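## Task

Transfer plate B33 into the OUT nest so it lies level within the nest's locators and its well A1 sits at the nest corner labelled A1. Plates B38, B83, B88 and B30 must be left exactly as found. The result only counts if it stays in place without the robot supporting it. Finish by opening the gripper and pulling away.

## Robot and tools

Robot: one SCARA-style arm (scara4) with four axes: a vertical lift (0 to 0.55 m), shoulder (-2 to 2 rad), elbow (-2.8 to 2.8 rad) and wrist yaw (about ±12.566 rad), plus a two-finger gripper that always stays level; it can only rotate about vertical. The controlled point, end_effector_position, is midway between the rubber pads, roughly 2-3 cm back from the fingertips. Fingers extend along the gripper's +x and close along its y. Plates are told apart only by their ID labels; well A1 is at the clipped corner of each plate.

Frames: the scene frame has its origin on the tabletop under the arm base, +z up, +y to the left when facing +x. Motion offsets, however, are in the gripper's own axes (x forward along the fingers, y across them, z up), with rz rotating from +x toward +y.

execute_actions(actions): actions is a list of actions; each action is a list of 1 to 15 rows, each row one control step of 1/30 s. If fewer than 15 rows are given, the final row repeats to fill the 15 steps. A row has five numbers, each in [-1, 1], in this order: dx, dy, dz, rz, opening. dx, dy, dz, rz are an offset target relative to the gripper pose measured when that action began (for a call's first action, the last pose a result reported), not relative to the previous row. Scale: 1.0 equals 0.6 m for dx/dy/dz and 180 degrees for rz. opening is absolute, not an offset: +1 fully open (0.140 m), -1 closed (pads still 0.066 m apart). Closing fully from open needs around 0.6 s. An empty list only returns state and images.

Each step the commanded pose is clipped to at most 70 mm and 16 degrees from the measured pose, and damped inverse kinematics drives the joints toward it; after an action the arm drifts at most to the last clipped pose, so long distances need several actions. Because offsets come from the measured pose, repeating a small offset against a rigid surface does not press harder, but against something yielding it goes deeper.

move(target, speed, blocking): target is one row of the same five numbers, an offset in gripper axes from the pose in the latest result that showed one, with an absolute opening (applied at the start). speed is the path's top speed in m/s, 0.002 to 0.5 (default 0.25); turning is capped at twice that in rad/s. The path runs 0.5 to 10 s and is cut off at 10 s. The arm may lag, deviate and exceed speed, notably near full extension, and it does not slow for obstacles; faster contact and aiming further past a surface both hit harder. blocking=false returns after 0.5 s while motion continues; until a result shows the move has ended, rows and moves are rejected, so call wait or stop. The move: line reports the ending (done = settled near target; otherwise off_target, moving, held, fault) and limits (paced = pose clipped; held = a check blocked steps, after which the arm may surge faster than speed), plus remaining distance.

wait(seconds): 0 to 10 s, holding the last command; returns early if a running move finishes. stop(): brakes a running move; it needs room, more when fast; fingers continue. zoom_image(camera, region): camera is one of cam_head_left, cam_head_right, cam_high, cam_low, cam_wrist; region [x0, y0, x1, y1] in image pixels, origin top-left, at most 504 by 504. finished_scene(scene): irreversible; pass the current scene number after the goal is achieved and the gripper has let go and moved away. Replying without a tool call ends everything.

Results: a state line with end_effector_position (m) and end_effector_quat_wxyz in the scene frame (reading can be off, more at long reach); Joint positions listing lift (m), shoulder, elbow, wrist yaw (rad) and pad gap (m); grip_measured on the command scale (offset up to about 1 mm for a whole scene); Hand target, the pose currently being driven toward; step readings with HELD marking steps partly blocked; "pose unreachable" when the clearance check altered a command; MOTOR HOT at 85 °C and OVER-TEMPERATURE FAULT at 100 °C. Images arrive from cam_head_left, cam_head_right and cam_wrist (504x504 each); calibration data (pinhole with radial distortion for head cameras, fisheye for the wrist) is supplied and may be a few degrees and millimetres off.

Gripping: to hold, command an opening below grip_measured, about 0.04 under for a firm grip, less for a light one; pads push up to roughly 18 N each, and a quick close can squeeze harder. Held parts may occasionally be jerked briefly.

Avoid: an elbow angle within 0.4 rad of 0 (arm can fold and fault); contact torque reaching a joint's limit (lift 52.8 N, shoulder 7.92 N m, elbow 3.96 N m, wrist yaw 1.32 N m, held weight included), which freezes the arm for 10 s and skips the rest of the call; holding loads too long (heating). Never drop, slam, shove hard or knock anything off the table, and disturb no other plate.

Each tool is called after ">>>" as a command line: name --argument value for each argument, lists and objects as JSON in quotes; but a table of rows of numbers goes row by row, as --pt "numbers of a row", without its own name.

## Session

>>> execute_actions --actions '[]'

>>> zoom_image --camera "cam_head_left" --region '[0,0,504,504]'

Scene clock: 0.00 s.
end_effector_position=(+0.4215, -0.5236, +0.1442) grip_measured=+1.00 end_effector_quat_wxyz=(+0.978, +0.000, +0.000, -0.208)
Joint positions: [ 0.139 -0.965  2.366 -1.818  0.14 ]
Hand target: +0.422, -0.524, +0.144; +0.978, +0.000, +0.000, -0.208

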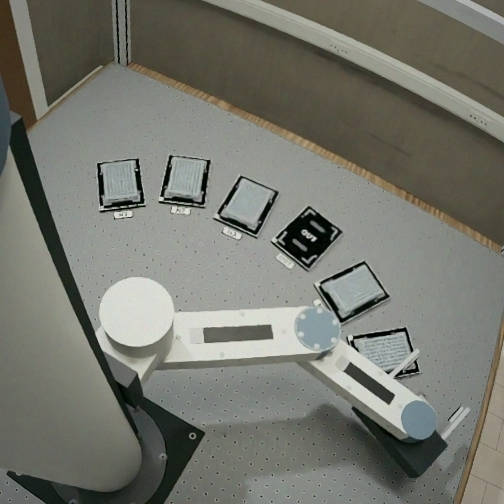

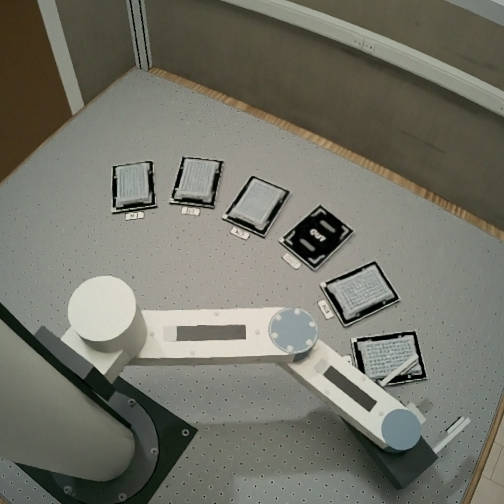

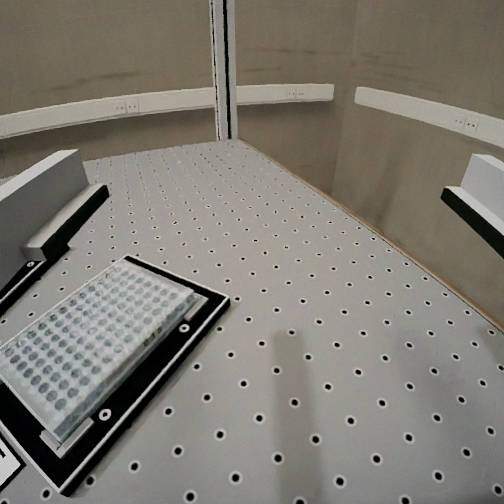

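Region (0, 0, 504, 504) of cam_head_left's 504x504 image, scaled by 1.000.

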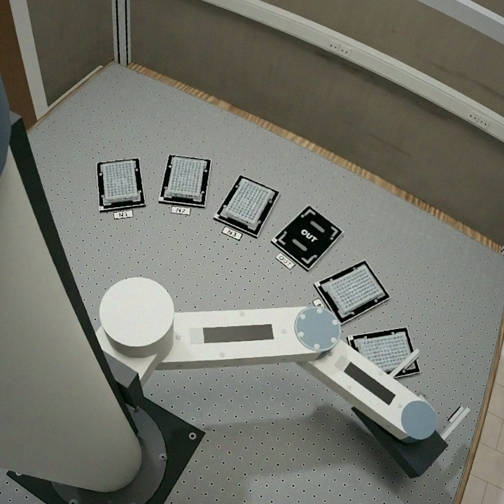

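>>> zoom_image --camera "cam_head_left" --region '[85,140,285,250]'

>>> zoom_image --camera "cam_head_right" --region '[265,195,445,395]'

>>> move --target '[-0.15,0.42,-0.08,-0.1,1]'

Region (85, 140, 285, 250) of cam_head_left's 504x504 image, scaled by 2.520, with more detail than that image has; it fills the top 277 rows of this view, and the rest is white.

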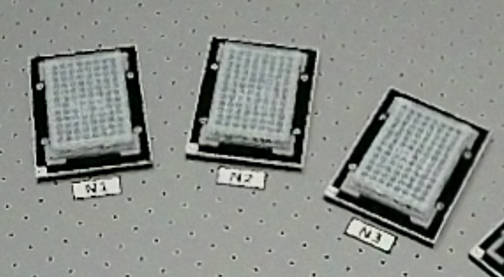

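Region (265, 195, 445, 395) of cam_head_right's 504x504 image, scaled by 2.520, with more detail than that image has; it fills the left 454 columns of this view, and the rest is white.

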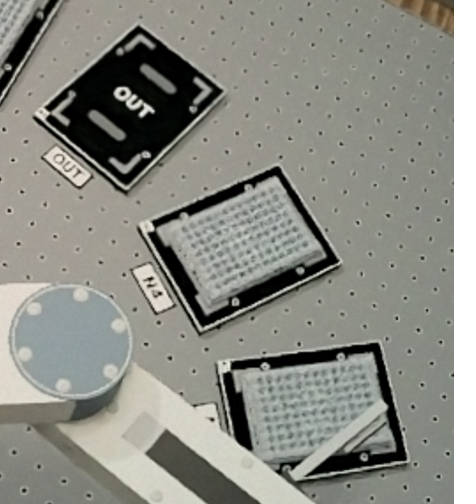

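Scene clock: 8.87 s.
end_effector_position=(+0.4416, -0.2567, +0.0962) grip_measured=+1.00 end_effector_quat_wxyz=(+0.934, +0.000, +0.000, -0.358)
Joint positions: [ 0.091  0.174  0.905 -1.811  0.14 ]
Hand target: +0.442, -0.257, +0.096; +0.934, +0.000, +0.000, -0.358
Off the commanded pose: 0.000 m, 0 deg.
move: done
camera_calibration (this result's frames):
cam_wrist: T_world_to_cam=[[-0.662256, -0.749276, 0.00133288, 0.109475], [-0.451872, 0.397972, -0.798392, 0.365329], [0.597686, -0.529342, -0.602136, -0.245978], [0, 0, 0, 1]] pos_world=[0.3846, -0.193571, 0.143417]

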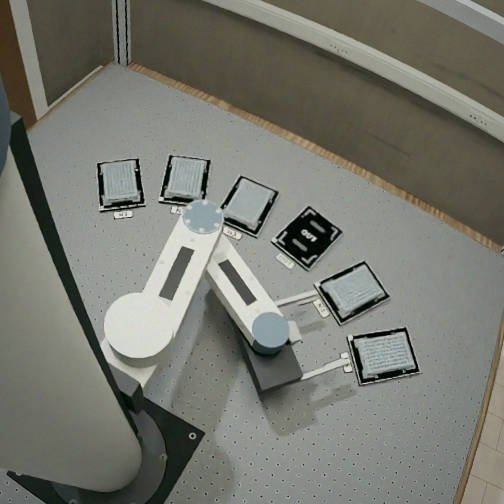

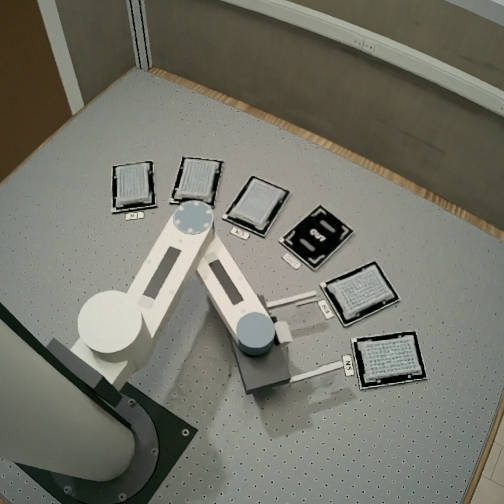

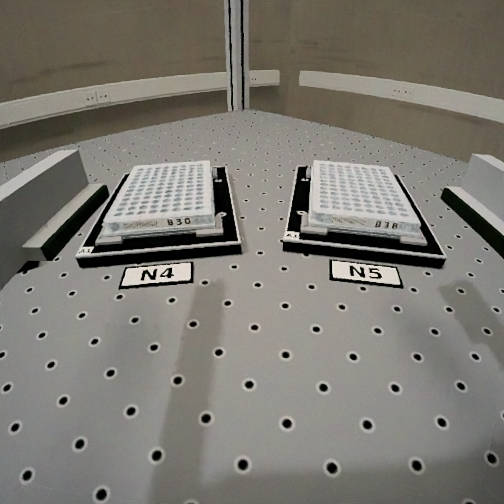

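>>> move --target '[-0.347,0.575,0,0.355,1]' --speed 0.4

>>> zoom_image --camera "cam_wrist" --region '[100,130,400,300]'

Scene clock: 20.83 s.
end_effector_position=(+0.5172, +0.1393, +0.0963) grip_measured=+1.00 end_effector_quat_wxyz=(+0.982, +0.000, +0.000, +0.191)
Joint positions: [ 0.091  1.35   0.902 -1.868  0.14 ]
Hand target: +0.517, +0.139, +0.096; +0.982, +0.000, +0.000, +0.190
Off the commanded pose: 0.000 m, 0 deg.
move: done
camera_calibration (this result's frames):
cam_wrist: T_world_to_cam=[[0.382143, -0.924102, 0.00133288, -0.0595939], [-0.55603, -0.231086, -0.798392, 0.383403], [0.738104, 0.304359, -0.602136, -0.270306], [0, 0, 0, 1]] pos_world=[0.435471, 0.115798, 0.143424]

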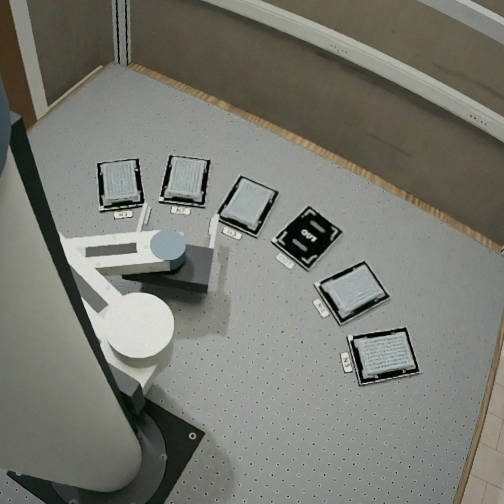

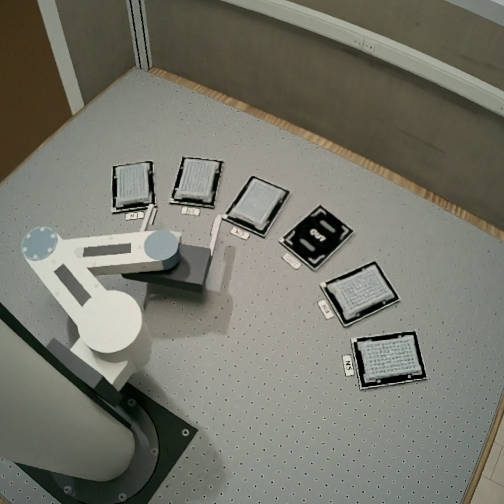

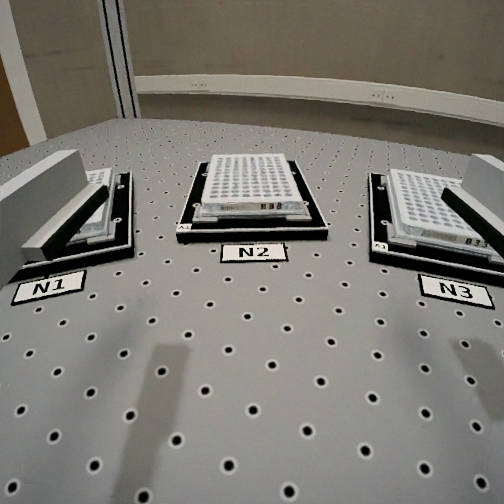

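Region (100, 130, 400, 300) of cam_wrist's 504x504 image, scaled by 1.680, with more detail than that image has; it fills the top 286 rows of this view, and the rest is white.

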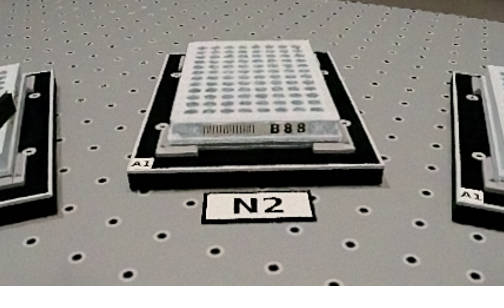

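>>> move --target '[0.015,-0.22,0,-0.1,1]' --speed 0.4

>>> zoom_image --camera "cam_wrist" --region '[133,130,373,300]'

Scene clock: 27.60 s.
end_effector_position=(+0.5750, +0.0202, +0.0963) grip_measured=+1.00 end_effector_quat_wxyz=(+0.999, +0.000, +0.000, +0.035)
Joint positions: [ 0.091  0.958  1.039 -1.927  0.14 ]
Hand target: +0.575, +0.020, +0.096; +0.999, +0.000, +0.000, +0.035
Off the commanded pose: 0.000 m, 0 deg.
move: done
camera_calibration (this result's frames):
cam_wrist: T_world_to_cam=[[0.0778032, -0.996968, 0.00133288, -0.0152623], [-0.600228, -0.0479091, -0.798392, 0.409759], [0.796035, 0.0613174, -0.602136, -0.305157], [0, 0, 0, 1]] pos_world=[0.490052, 0.0231266, 0.143423]

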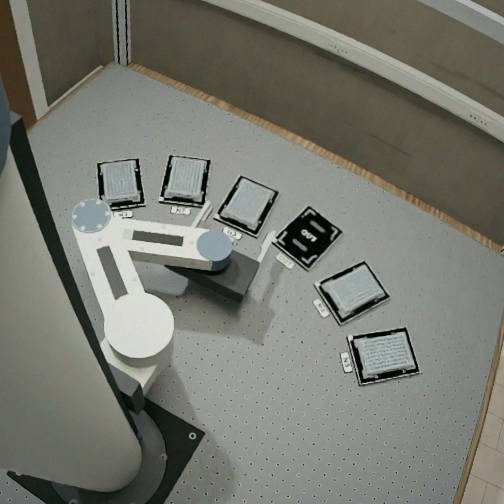

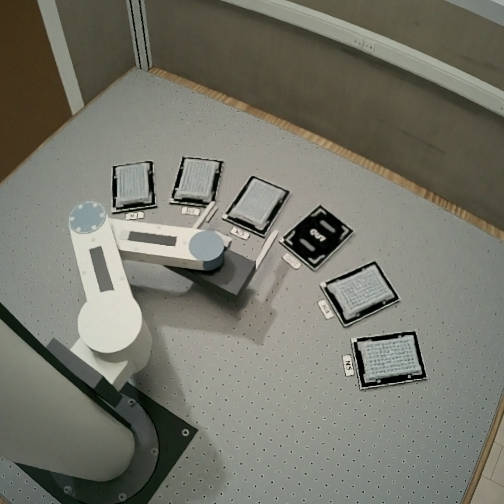

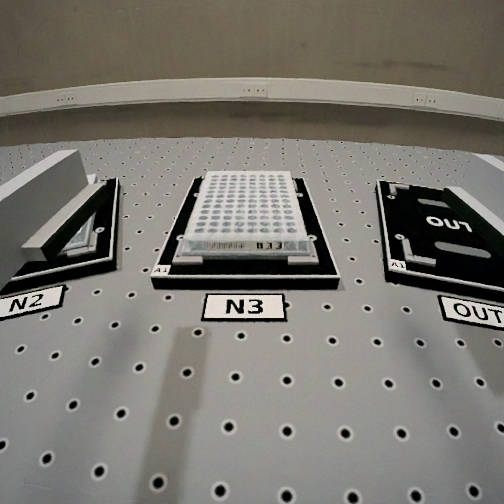

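Region (133, 130, 373, 300) of cam_wrist's 504x504 image, scaled by 2.100, with more detail than that image has; it fills the top 357 rows of this view, and the rest is white.

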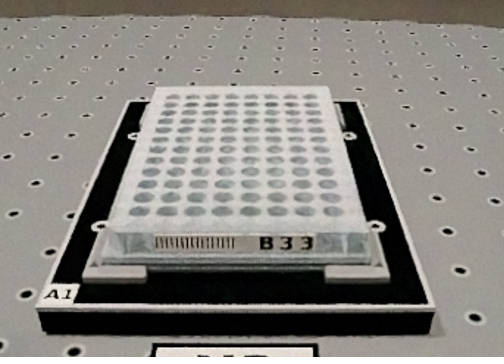

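>>> move --target '[-0.0395,-0.2133,0,-0.104,1]' --speed 0.4

>>> zoom_image --camera "cam_wrist" --region '[133,130,373,300]'

Scene clock: 44.53 s.
end_effector_position=(+0.5603, -0.1092, +0.0963) grip_measured=+1.00 end_effector_quat_wxyz=(+0.992, +0.000, +0.000, -0.128)
Joint positions: [ 0.091  0.631  1.039 -1.927  0.14 ]
Hand target: +0.560, -0.109, +0.096; +0.992, +0.000, +0.000, -0.128
Off the commanded pose: 0.000 m, 0 deg.
move: done
camera_calibration (this result's frames):
cam_wrist: T_world_to_cam=[[-0.246567, -0.969125, 0.00133288, 0.0416222], [-0.583808, 0.147436, -0.798392, 0.406847], [0.773545, -0.197636, -0.602136, -0.30117], [0, 0, 0, 1]] pos_world=[0.480752, -0.0791687, 0.143422]

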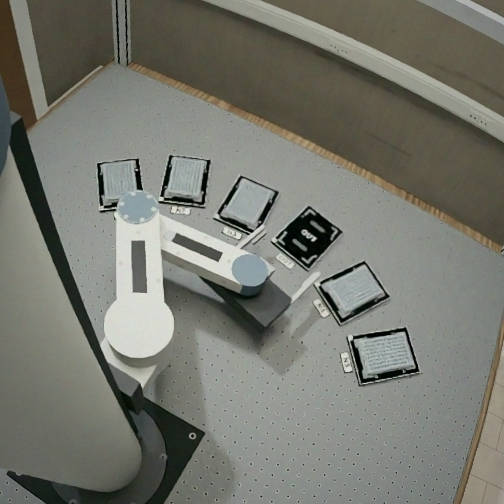

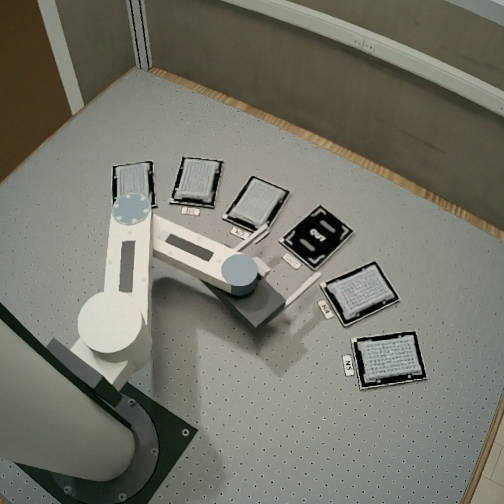

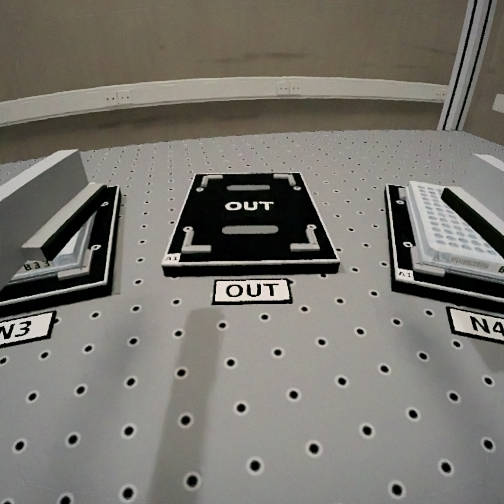

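Region (133, 130, 373, 300) of cam_wrist's 504x504 image, scaled by 2.100, with more detail than that image has; it fills the top 357 rows of this view, and the rest is white.

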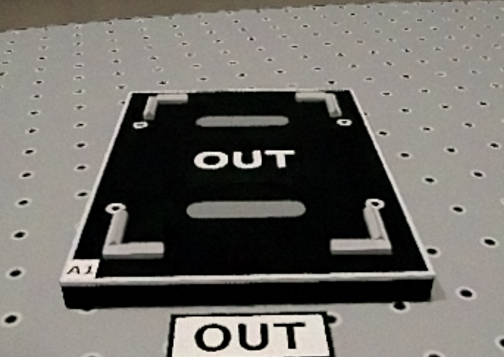

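>>> move --target '[0.1598,0.3057,-0.055,0.1053,0.2]' --speed 0.4

>>> move --target '[0,0,-0.04,0,0.2]' --speed 0.05

Scene clock: 60.17 s.
end_effector_position=(+0.6996, +0.0439, +0.0632) grip_measured=+0.20 end_effector_quat_wxyz=(+0.999, +0.000, +0.000, +0.037)
Joint positions: [ 0.058  0.753  1.67  -2.35   0.11 ]
Hand target: +0.700, +0.044, +0.063; +0.999, +0.000, +0.000, +0.037
Off the commanded pose: 0.000 m, 0 deg.
move: done
camera_calibration (this result's frames):
cam_wrist: T_world_to_cam=[[0.0820672, -0.996626, 0.00133288, -0.00426672], [-0.600018, -0.0504763, -0.798392, 0.459308], [0.795766, 0.0647221, -0.602136, -0.425675], [0, 0, 0, 1]] pos_world=[0.61468, 0.0464824, 0.110399]

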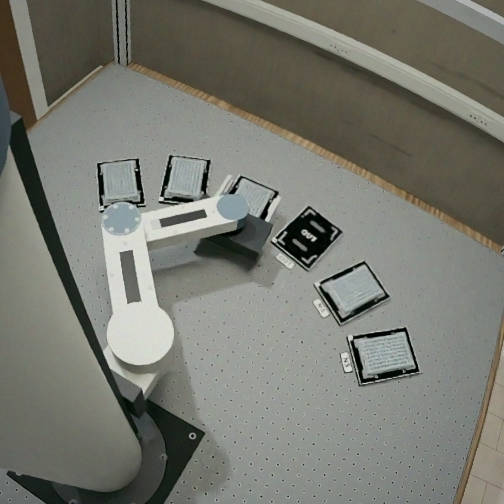

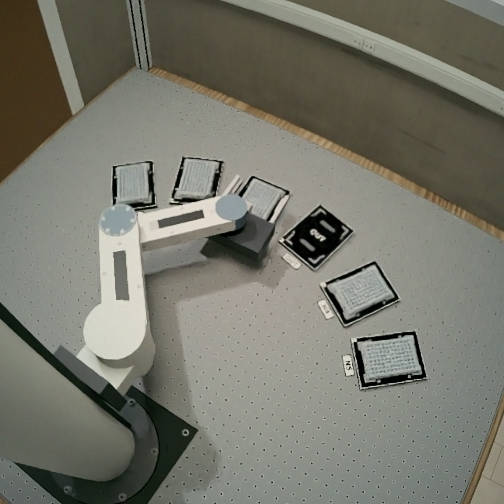

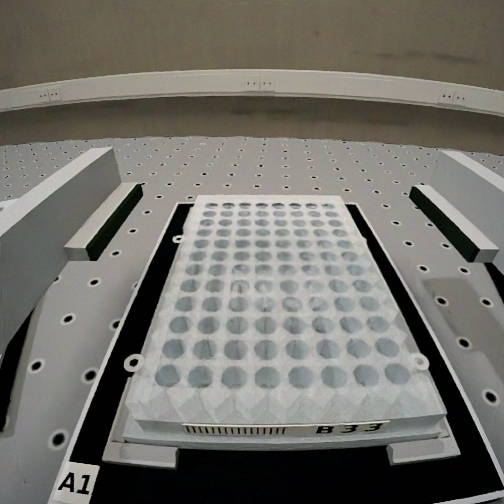

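Scene clock: 60.90 s.
end_effector_position=(+0.6996, +0.0439, +0.0392) grip_measured=+0.20 end_effector_quat_wxyz=(+0.999, +0.000, +0.000, +0.037)
Joint positions: [ 0.034  0.753  1.67  -2.35   0.11 ]
Hand target: +0.700, +0.044, +0.039; +0.999, +0.000, +0.000, +0.037
Off the commanded pose: 0.000 m, 0 deg.
move: done
camera_calibration (this result's frames):
cam_wrist: T_world_to_cam=[[0.0820493, -0.996627, 0.00133288, -0.00422759], [-0.600019, -0.0504655, -0.798392, 0.440105], [0.795767, 0.0647078, -0.602136, -0.440153], [0, 0, 0, 1]] pos_world=[0.614678, 0.0464782, 0.0863502]

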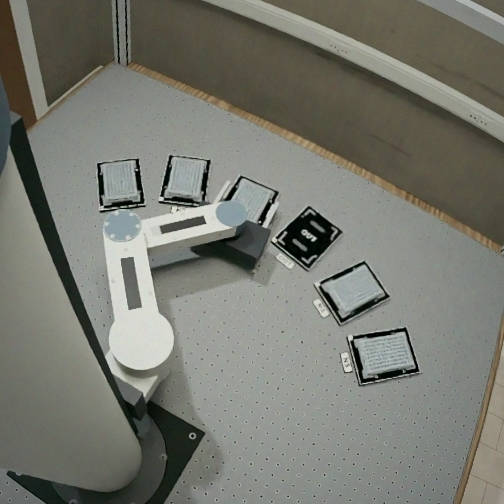

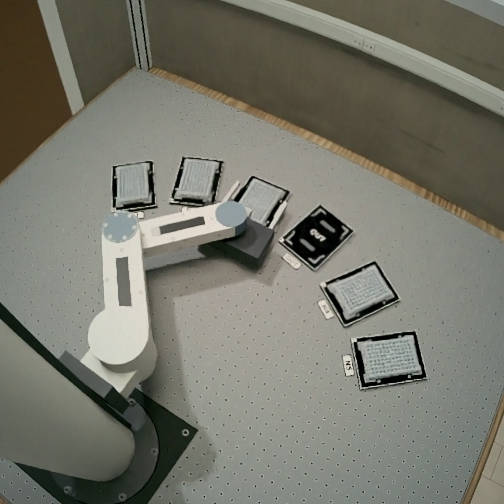

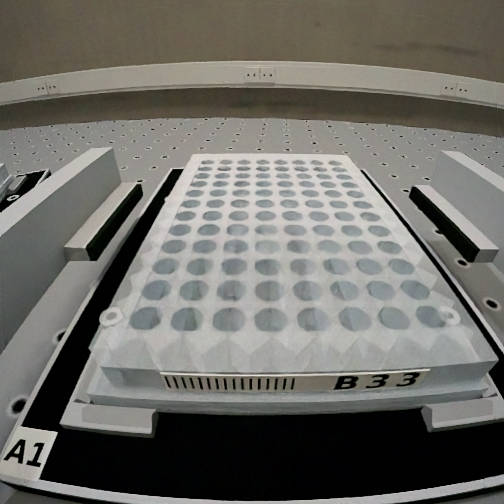

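>>> move --target '[0.008,0.001,-0.017,-0.002,-0.3]' --speed 0.03

>>> execute_actions --actions '[[[0,0,0,0,-0.4],[0,0,0,0,-0.45],[0,0,0,0,-0.48],[0,0,0,0,-0.5],[0,0,0,0,-0.52],[0,0,0,0,-0.54],[0,0,0,0,-0.56],[0,0,0,0,-0.58],[0,0,0,0,-0.6],[0,0,0,0,-0.62]]]'

Scene clock: 74.57 s.
end_effector_position=(+0.7044, +0.0450, +0.0289) grip_measured=-0.30 end_effector_quat_wxyz=(+0.999, +0.000, +0.000, +0.034)
Joint positions: [ 0.024  0.745  1.698 -2.375  0.092]
Hand target: +0.704, +0.045, +0.029; +0.999, +0.000, +0.000, +0.034
Off the commanded pose: 0.000 m, 0 deg.
move: done
camera_calibration (this result's frames):
cam_wrist: T_world_to_cam=[[0.0762205, -0.99709, 0.00133288, 0.000629761], [-0.600304, -0.0469562, -0.798392, 0.434853], [0.796132, 0.0600537, -0.602136, -0.450198], [0, 0, 0, 1]] pos_world=[0.619412, 0.048083, 0.0761021]

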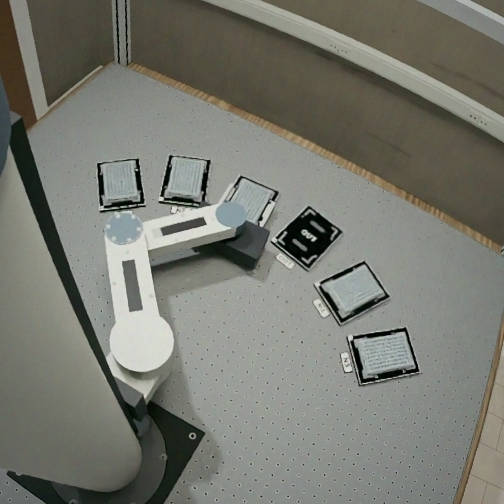

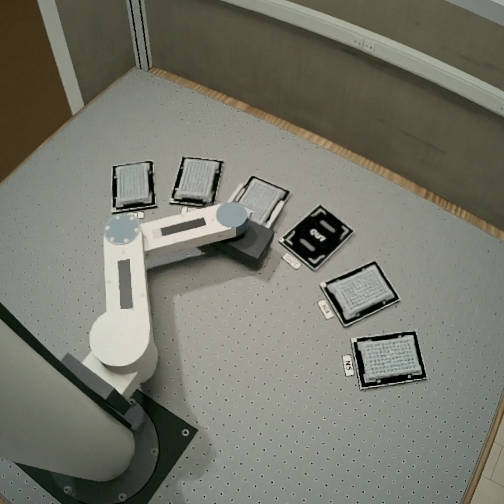

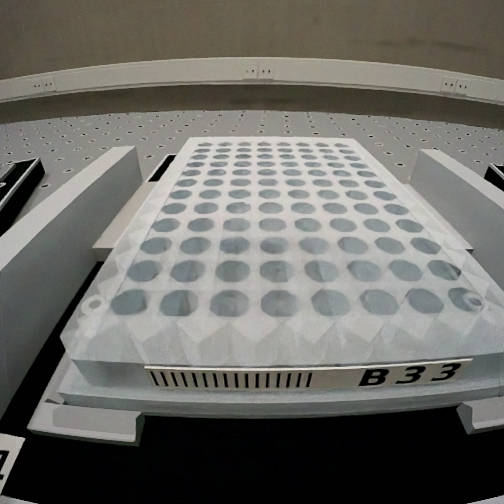

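Scene clock: 75.07 s.
end_effector_position=(+0.7044, +0.0450, +0.0289) grip_measured=-0.48 end_effector_quat_wxyz=(+0.999, +0.000, +0.000, +0.034)
Joint positions: [ 0.024  0.745  1.698 -2.375  0.085]
Hand target: +0.704, +0.045, +0.029; +0.999, +0.000, +0.000, +0.034
Off the commanded pose: 0.000 m, 0 deg.
Step readings (end_effector_position):
0: (+0.7044, +0.0450, +0.0289)
1: (+0.7044, +0.0450, +0.0289)
2: (+0.7044, +0.0450, +0.0289)
4: (+0.7044, +0.0450, +0.0289)
8: (+0.7044, +0.0450, +0.0289)
15: end_effector_position above
camera_calibration (this result's frames):
cam_wrist: T_world_to_cam=[[0.0762922, -0.997085, 0.00133288, 0.00060049], [-0.6003, -0.0469994, -0.798392, 0.434853], [0.796127, 0.060111, -0.602136, -0.450198], [0, 0, 0, 1]] pos_world=[0.619412, 0.0480984, 0.0761021]

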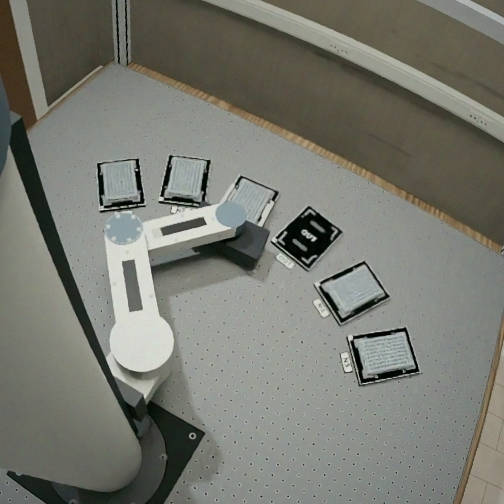

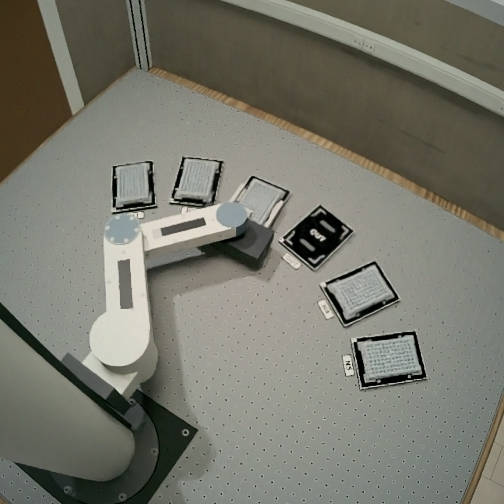

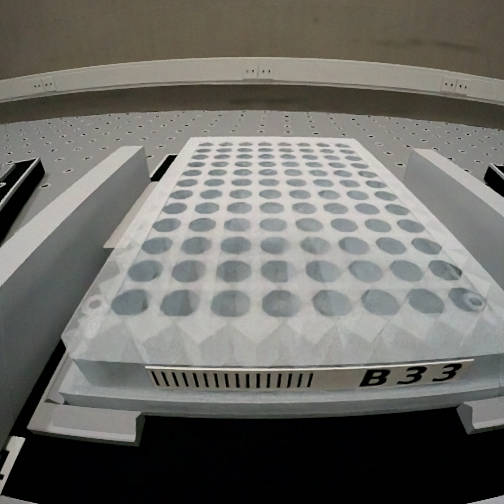

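>>> execute_actions --actions '[[[0,0,0,0,-0.4],[0,0,0,0,-0.4],[0,0,0,0,-0.4],[0,0,0,0,-0.4],[0,0,0,0,-0.4],[0,0,0,0,-0.4],[0,0,-0.002,0,-0.4],[0,0,-0.004,0,-0.4]],[[0,0,0,0,-0.45],[0,0,0,0,-0.47],[0,0,0,0,-0.49],[0,0,0,0,-0.51],[0,0,0,0,-0.54]]]'

>>> move --target '[0,0,0.017,0,-0.54]' --speed 0.03

>>> move --target '[-0.0208,-0.2935,0,-0.0941,-0.54]' --speed 0.2

Scene clock: 96.53 s.
end_effector_position=(+0.7043, +0.0451, +0.0276) grip_measured=-0.48 end_effector_quat_wxyz=(+0.999, +0.000, +0.000, +0.034)
Joint positions: [ 0.023  0.745  1.698 -2.375  0.085]
Hand target: +0.704, +0.045, +0.027; +0.999, +0.000, +0.000, +0.034
Off the commanded pose: 0.000 m, 0 deg.
Step readings (end_effector_position; steps 1 to 15: 1st action; 16 to 30: 2nd action):
0: (+0.7044, +0.0450, +0.0289)
1: (+0.7044, +0.0450, +0.0289)
2: (+0.7044, +0.0450, +0.0289)
4: (+0.7044, +0.0450, +0.0289)
8: (+0.7044, +0.0450, +0.0281)
15: (+0.7043, +0.0450, +0.0274)
16: (+0.7043, +0.0450, +0.0274)
17: (+0.7043, +0.0451, +0.0277)
19: (+0.7043, +0.0451, +0.0276)
23: (+0.7043, +0.0451, +0.0276)
30: end_effector_position above
camera_calibration (this result's frames):
cam_wrist: T_world_to_cam=[[0.0763958, -0.997077, 0.00133288, 0.000552356], [-0.600296, -0.0470618, -0.798392, 0.433769], [0.796121, 0.0601937, -0.602136, -0.450976], [0, 0, 0, 1]] pos_world=[0.619379, 0.0481106, 0.0747685]

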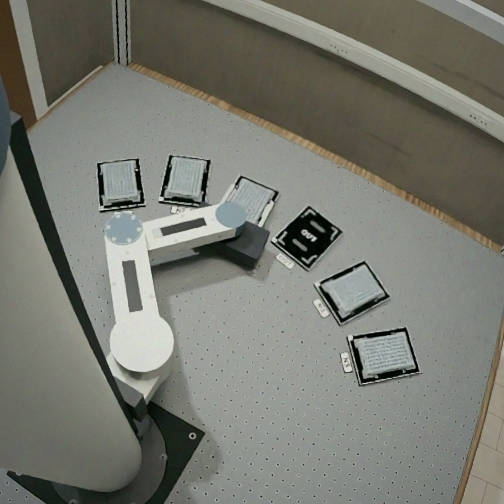

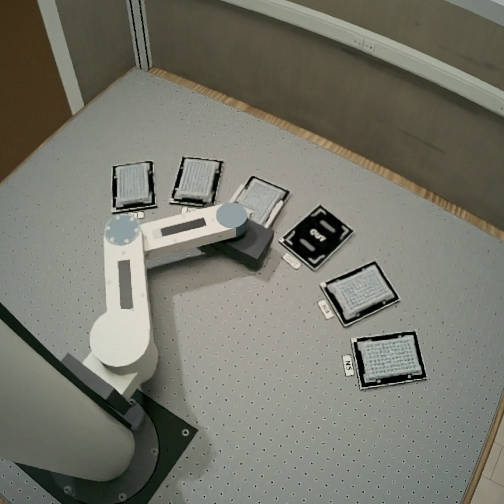

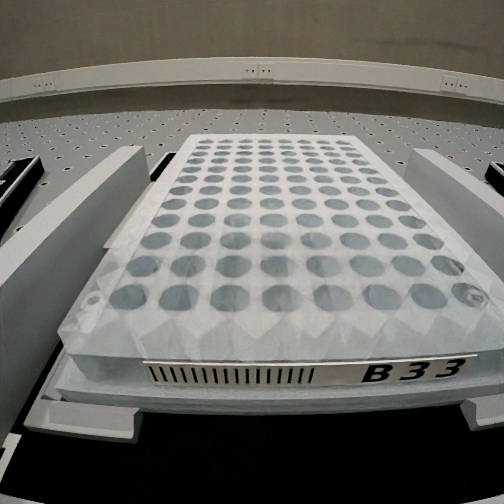

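Scene clock: 97.23 s.
end_effector_position=(+0.7043, +0.0451, +0.0378) grip_measured=-0.48 end_effector_quat_wxyz=(+0.999, +0.000, +0.000, +0.034)
Joint positions: [ 0.033  0.745  1.698 -2.375  0.085]
Hand target: +0.704, +0.045, +0.038; +0.999, +0.000, +0.000, +0.034
Off the commanded pose: 0.000 m, 0 deg.
move: done
camera_calibration (this result's frames):
cam_wrist: T_world_to_cam=[[0.0763988, -0.997076, 0.00133288, 0.000537177], [-0.600295, -0.0470636, -0.798392, 0.441942], [0.796121, 0.0601961, -0.602136, -0.444812], [0, 0, 0, 1]] pos_world=[0.619379, 0.0481109, 0.085005]

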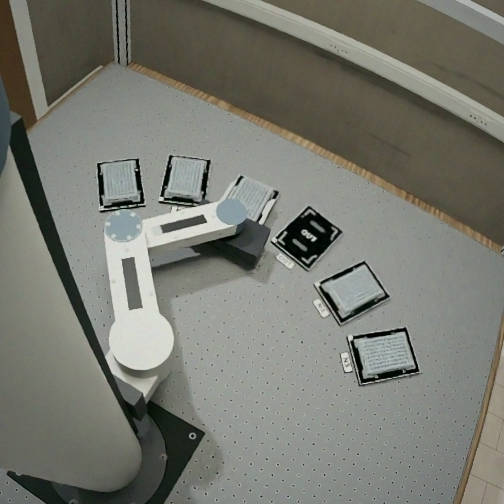

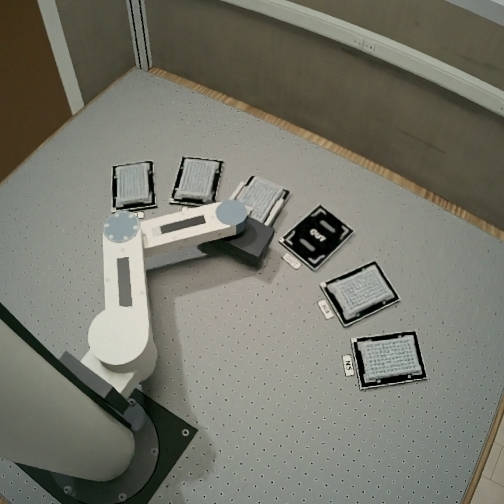

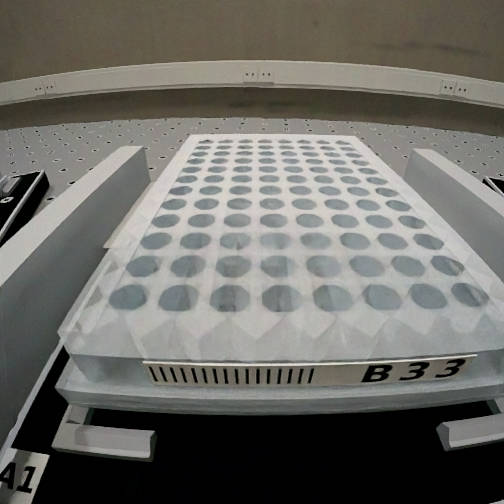

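Scene clock: 98.47 s.
end_effector_position=(+0.7039, -0.1317, +0.0378) grip_measured=-0.48 end_effector_quat_wxyz=(+0.994, +0.000, +0.000, -0.114)
Joint positions: [ 0.033  0.368  1.781 -2.377  0.085]
Hand target: +0.704, -0.131, +0.038; +0.994, +0.000, +0.000, -0.113
Off the commanded pose: 0.000 m, 0 deg.
move: done
camera_calibration (this result's frames):
cam_wrist: T_world_to_cam=[[-0.217812, -0.97599, 0.00133288, 0.0342244], [-0.587911, 0.130114, -0.798392, 0.44796], [0.77905, -0.174683, -0.602136, -0.452717], [0, 0, 0, 1]] pos_world=[0.623504, -0.103965, 0.085005]

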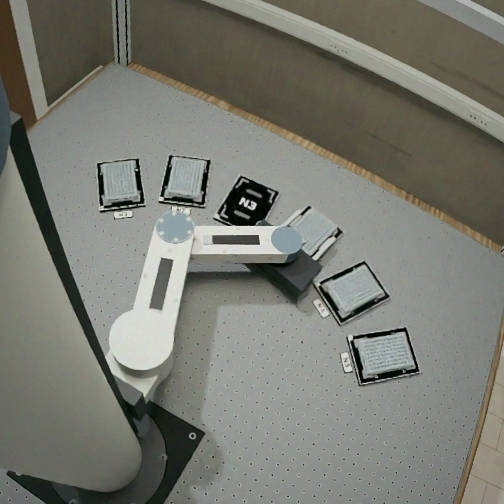

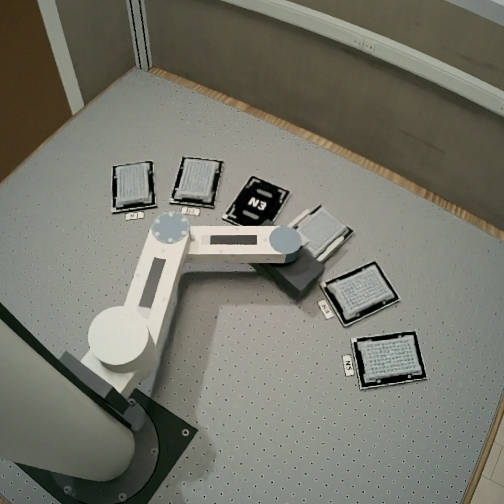

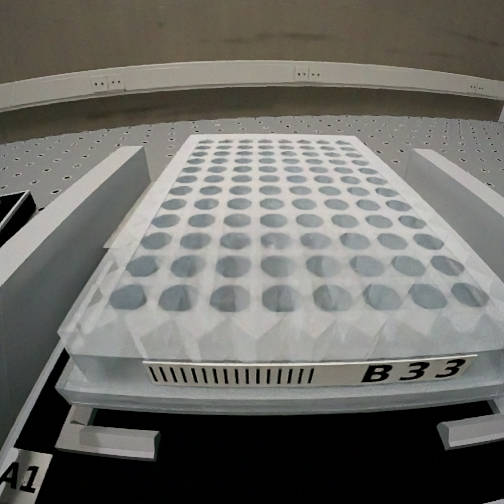

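Nearly identical; 0.4 mm right.

>>> move --target '[0,-0.0006,-0.0165,0,-0.54]' --speed 0.012

>>> execute_actions --actions '[[[0,0,0,0,0.2]],[[0,0,0.1,0,0.2]],[[-0.15,0,0.05,0,0.2]]]'

Scene clock: 106.00 s.
end_effector_position=(+0.7038, -0.1319, +0.0279) grip_measured=-0.48 end_effector_quat_wxyz=(+0.994, +0.000, +0.000, -0.113)
Joint positions: [ 0.023  0.368  1.781 -2.377  0.085]
Hand target: +0.704, -0.132, +0.028; +0.994, +0.000, +0.000, -0.114
Off the commanded pose: 0.000 m, 0 deg.
move: done
camera_calibration (this result's frames):
cam_wrist: T_world_to_cam=[[-0.217546, -0.976049, 0.00133288, 0.0338517], [-0.587947, 0.129954, -0.798392, 0.440041], [0.779097, -0.17447, -0.602136, -0.458698], [0, 0, 0, 1]] pos_world=[0.623455, -0.104173, 0.0750821]

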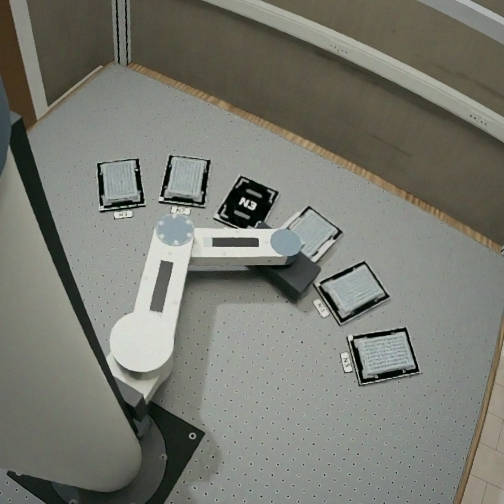

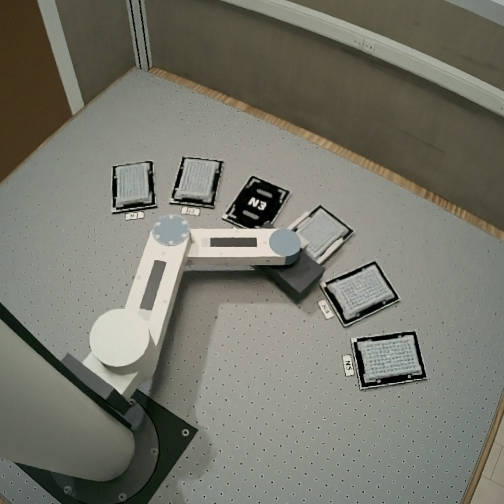

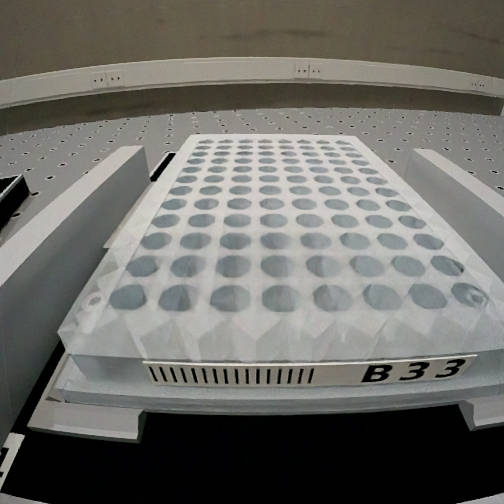

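Scene clock: 107.50 s.
end_effector_position=(+0.6160, -0.1117, +0.1180) grip_measured=+0.20 end_effector_quat_wxyz=(+0.994, +0.000, +0.000, -0.114)
Joint positions: [ 0.113  0.566  1.293 -2.087  0.11 ]
Hand target: +0.616, -0.112, +0.118; +0.994, +0.000, +0.000, -0.113
Off the commanded pose: 0.000 m, 0 deg.
Step readings (end_effector_position; steps 1 to 15: 1st action; 16 to 30: 2nd action; 31 to 45: 3rd action):
0: (+0.7038, -0.1319, +0.0279)
1: (+0.7038, -0.1319, +0.0279)
2: (+0.7038, -0.1318, +0.0279)
4: (+0.7038, -0.1318, +0.0279)
8: (+0.7038, -0.1318, +0.0279)
15: (+0.7038, -0.1318, +0.0279)
16: (+0.7038, -0.1318, +0.0279)
17: (+0.7038, -0.1318, +0.0290)
19: (+0.7038, -0.1318, +0.0365)
23: (+0.7038, -0.1318, +0.0699)
30: (+0.7038, -0.1318, +0.0880)
31: (+0.7038, -0.1318, +0.0880)
32: (+0.7023, -0.1316, +0.0887)
34: (+0.6929, -0.1302, +0.0937)
38: (+0.6527, -0.1225, +0.1112)
45: end_effector_position above
camera_calibration (this result's frames):
cam_wrist: T_world_to_cam=[[-0.218179, -0.975908, 0.00133288, 0.0347443], [-0.587862, 0.130335, -0.798392, 0.457726], [0.778984, -0.174976, -0.602136, -0.332482], [0, 0, 0, 1]] pos_world=[0.535658, -0.0839269, 0.165199]

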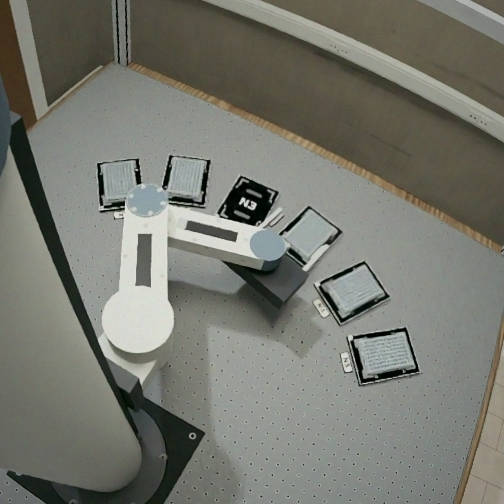

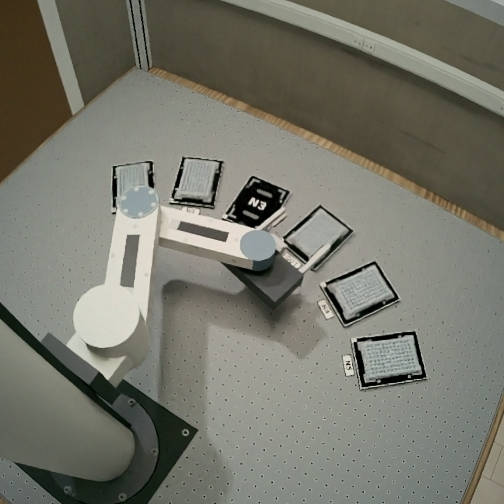

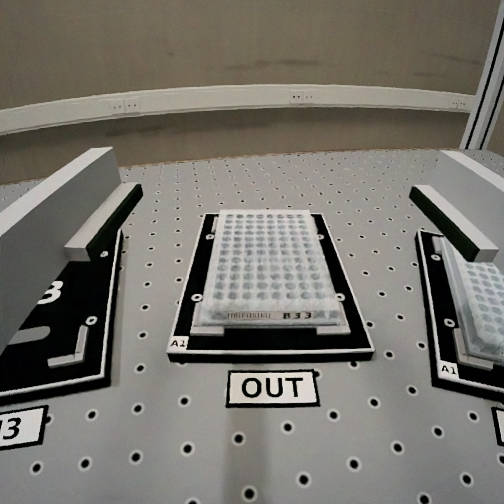

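>>> finished_scene --scene 1

The scene is finished: the task was done.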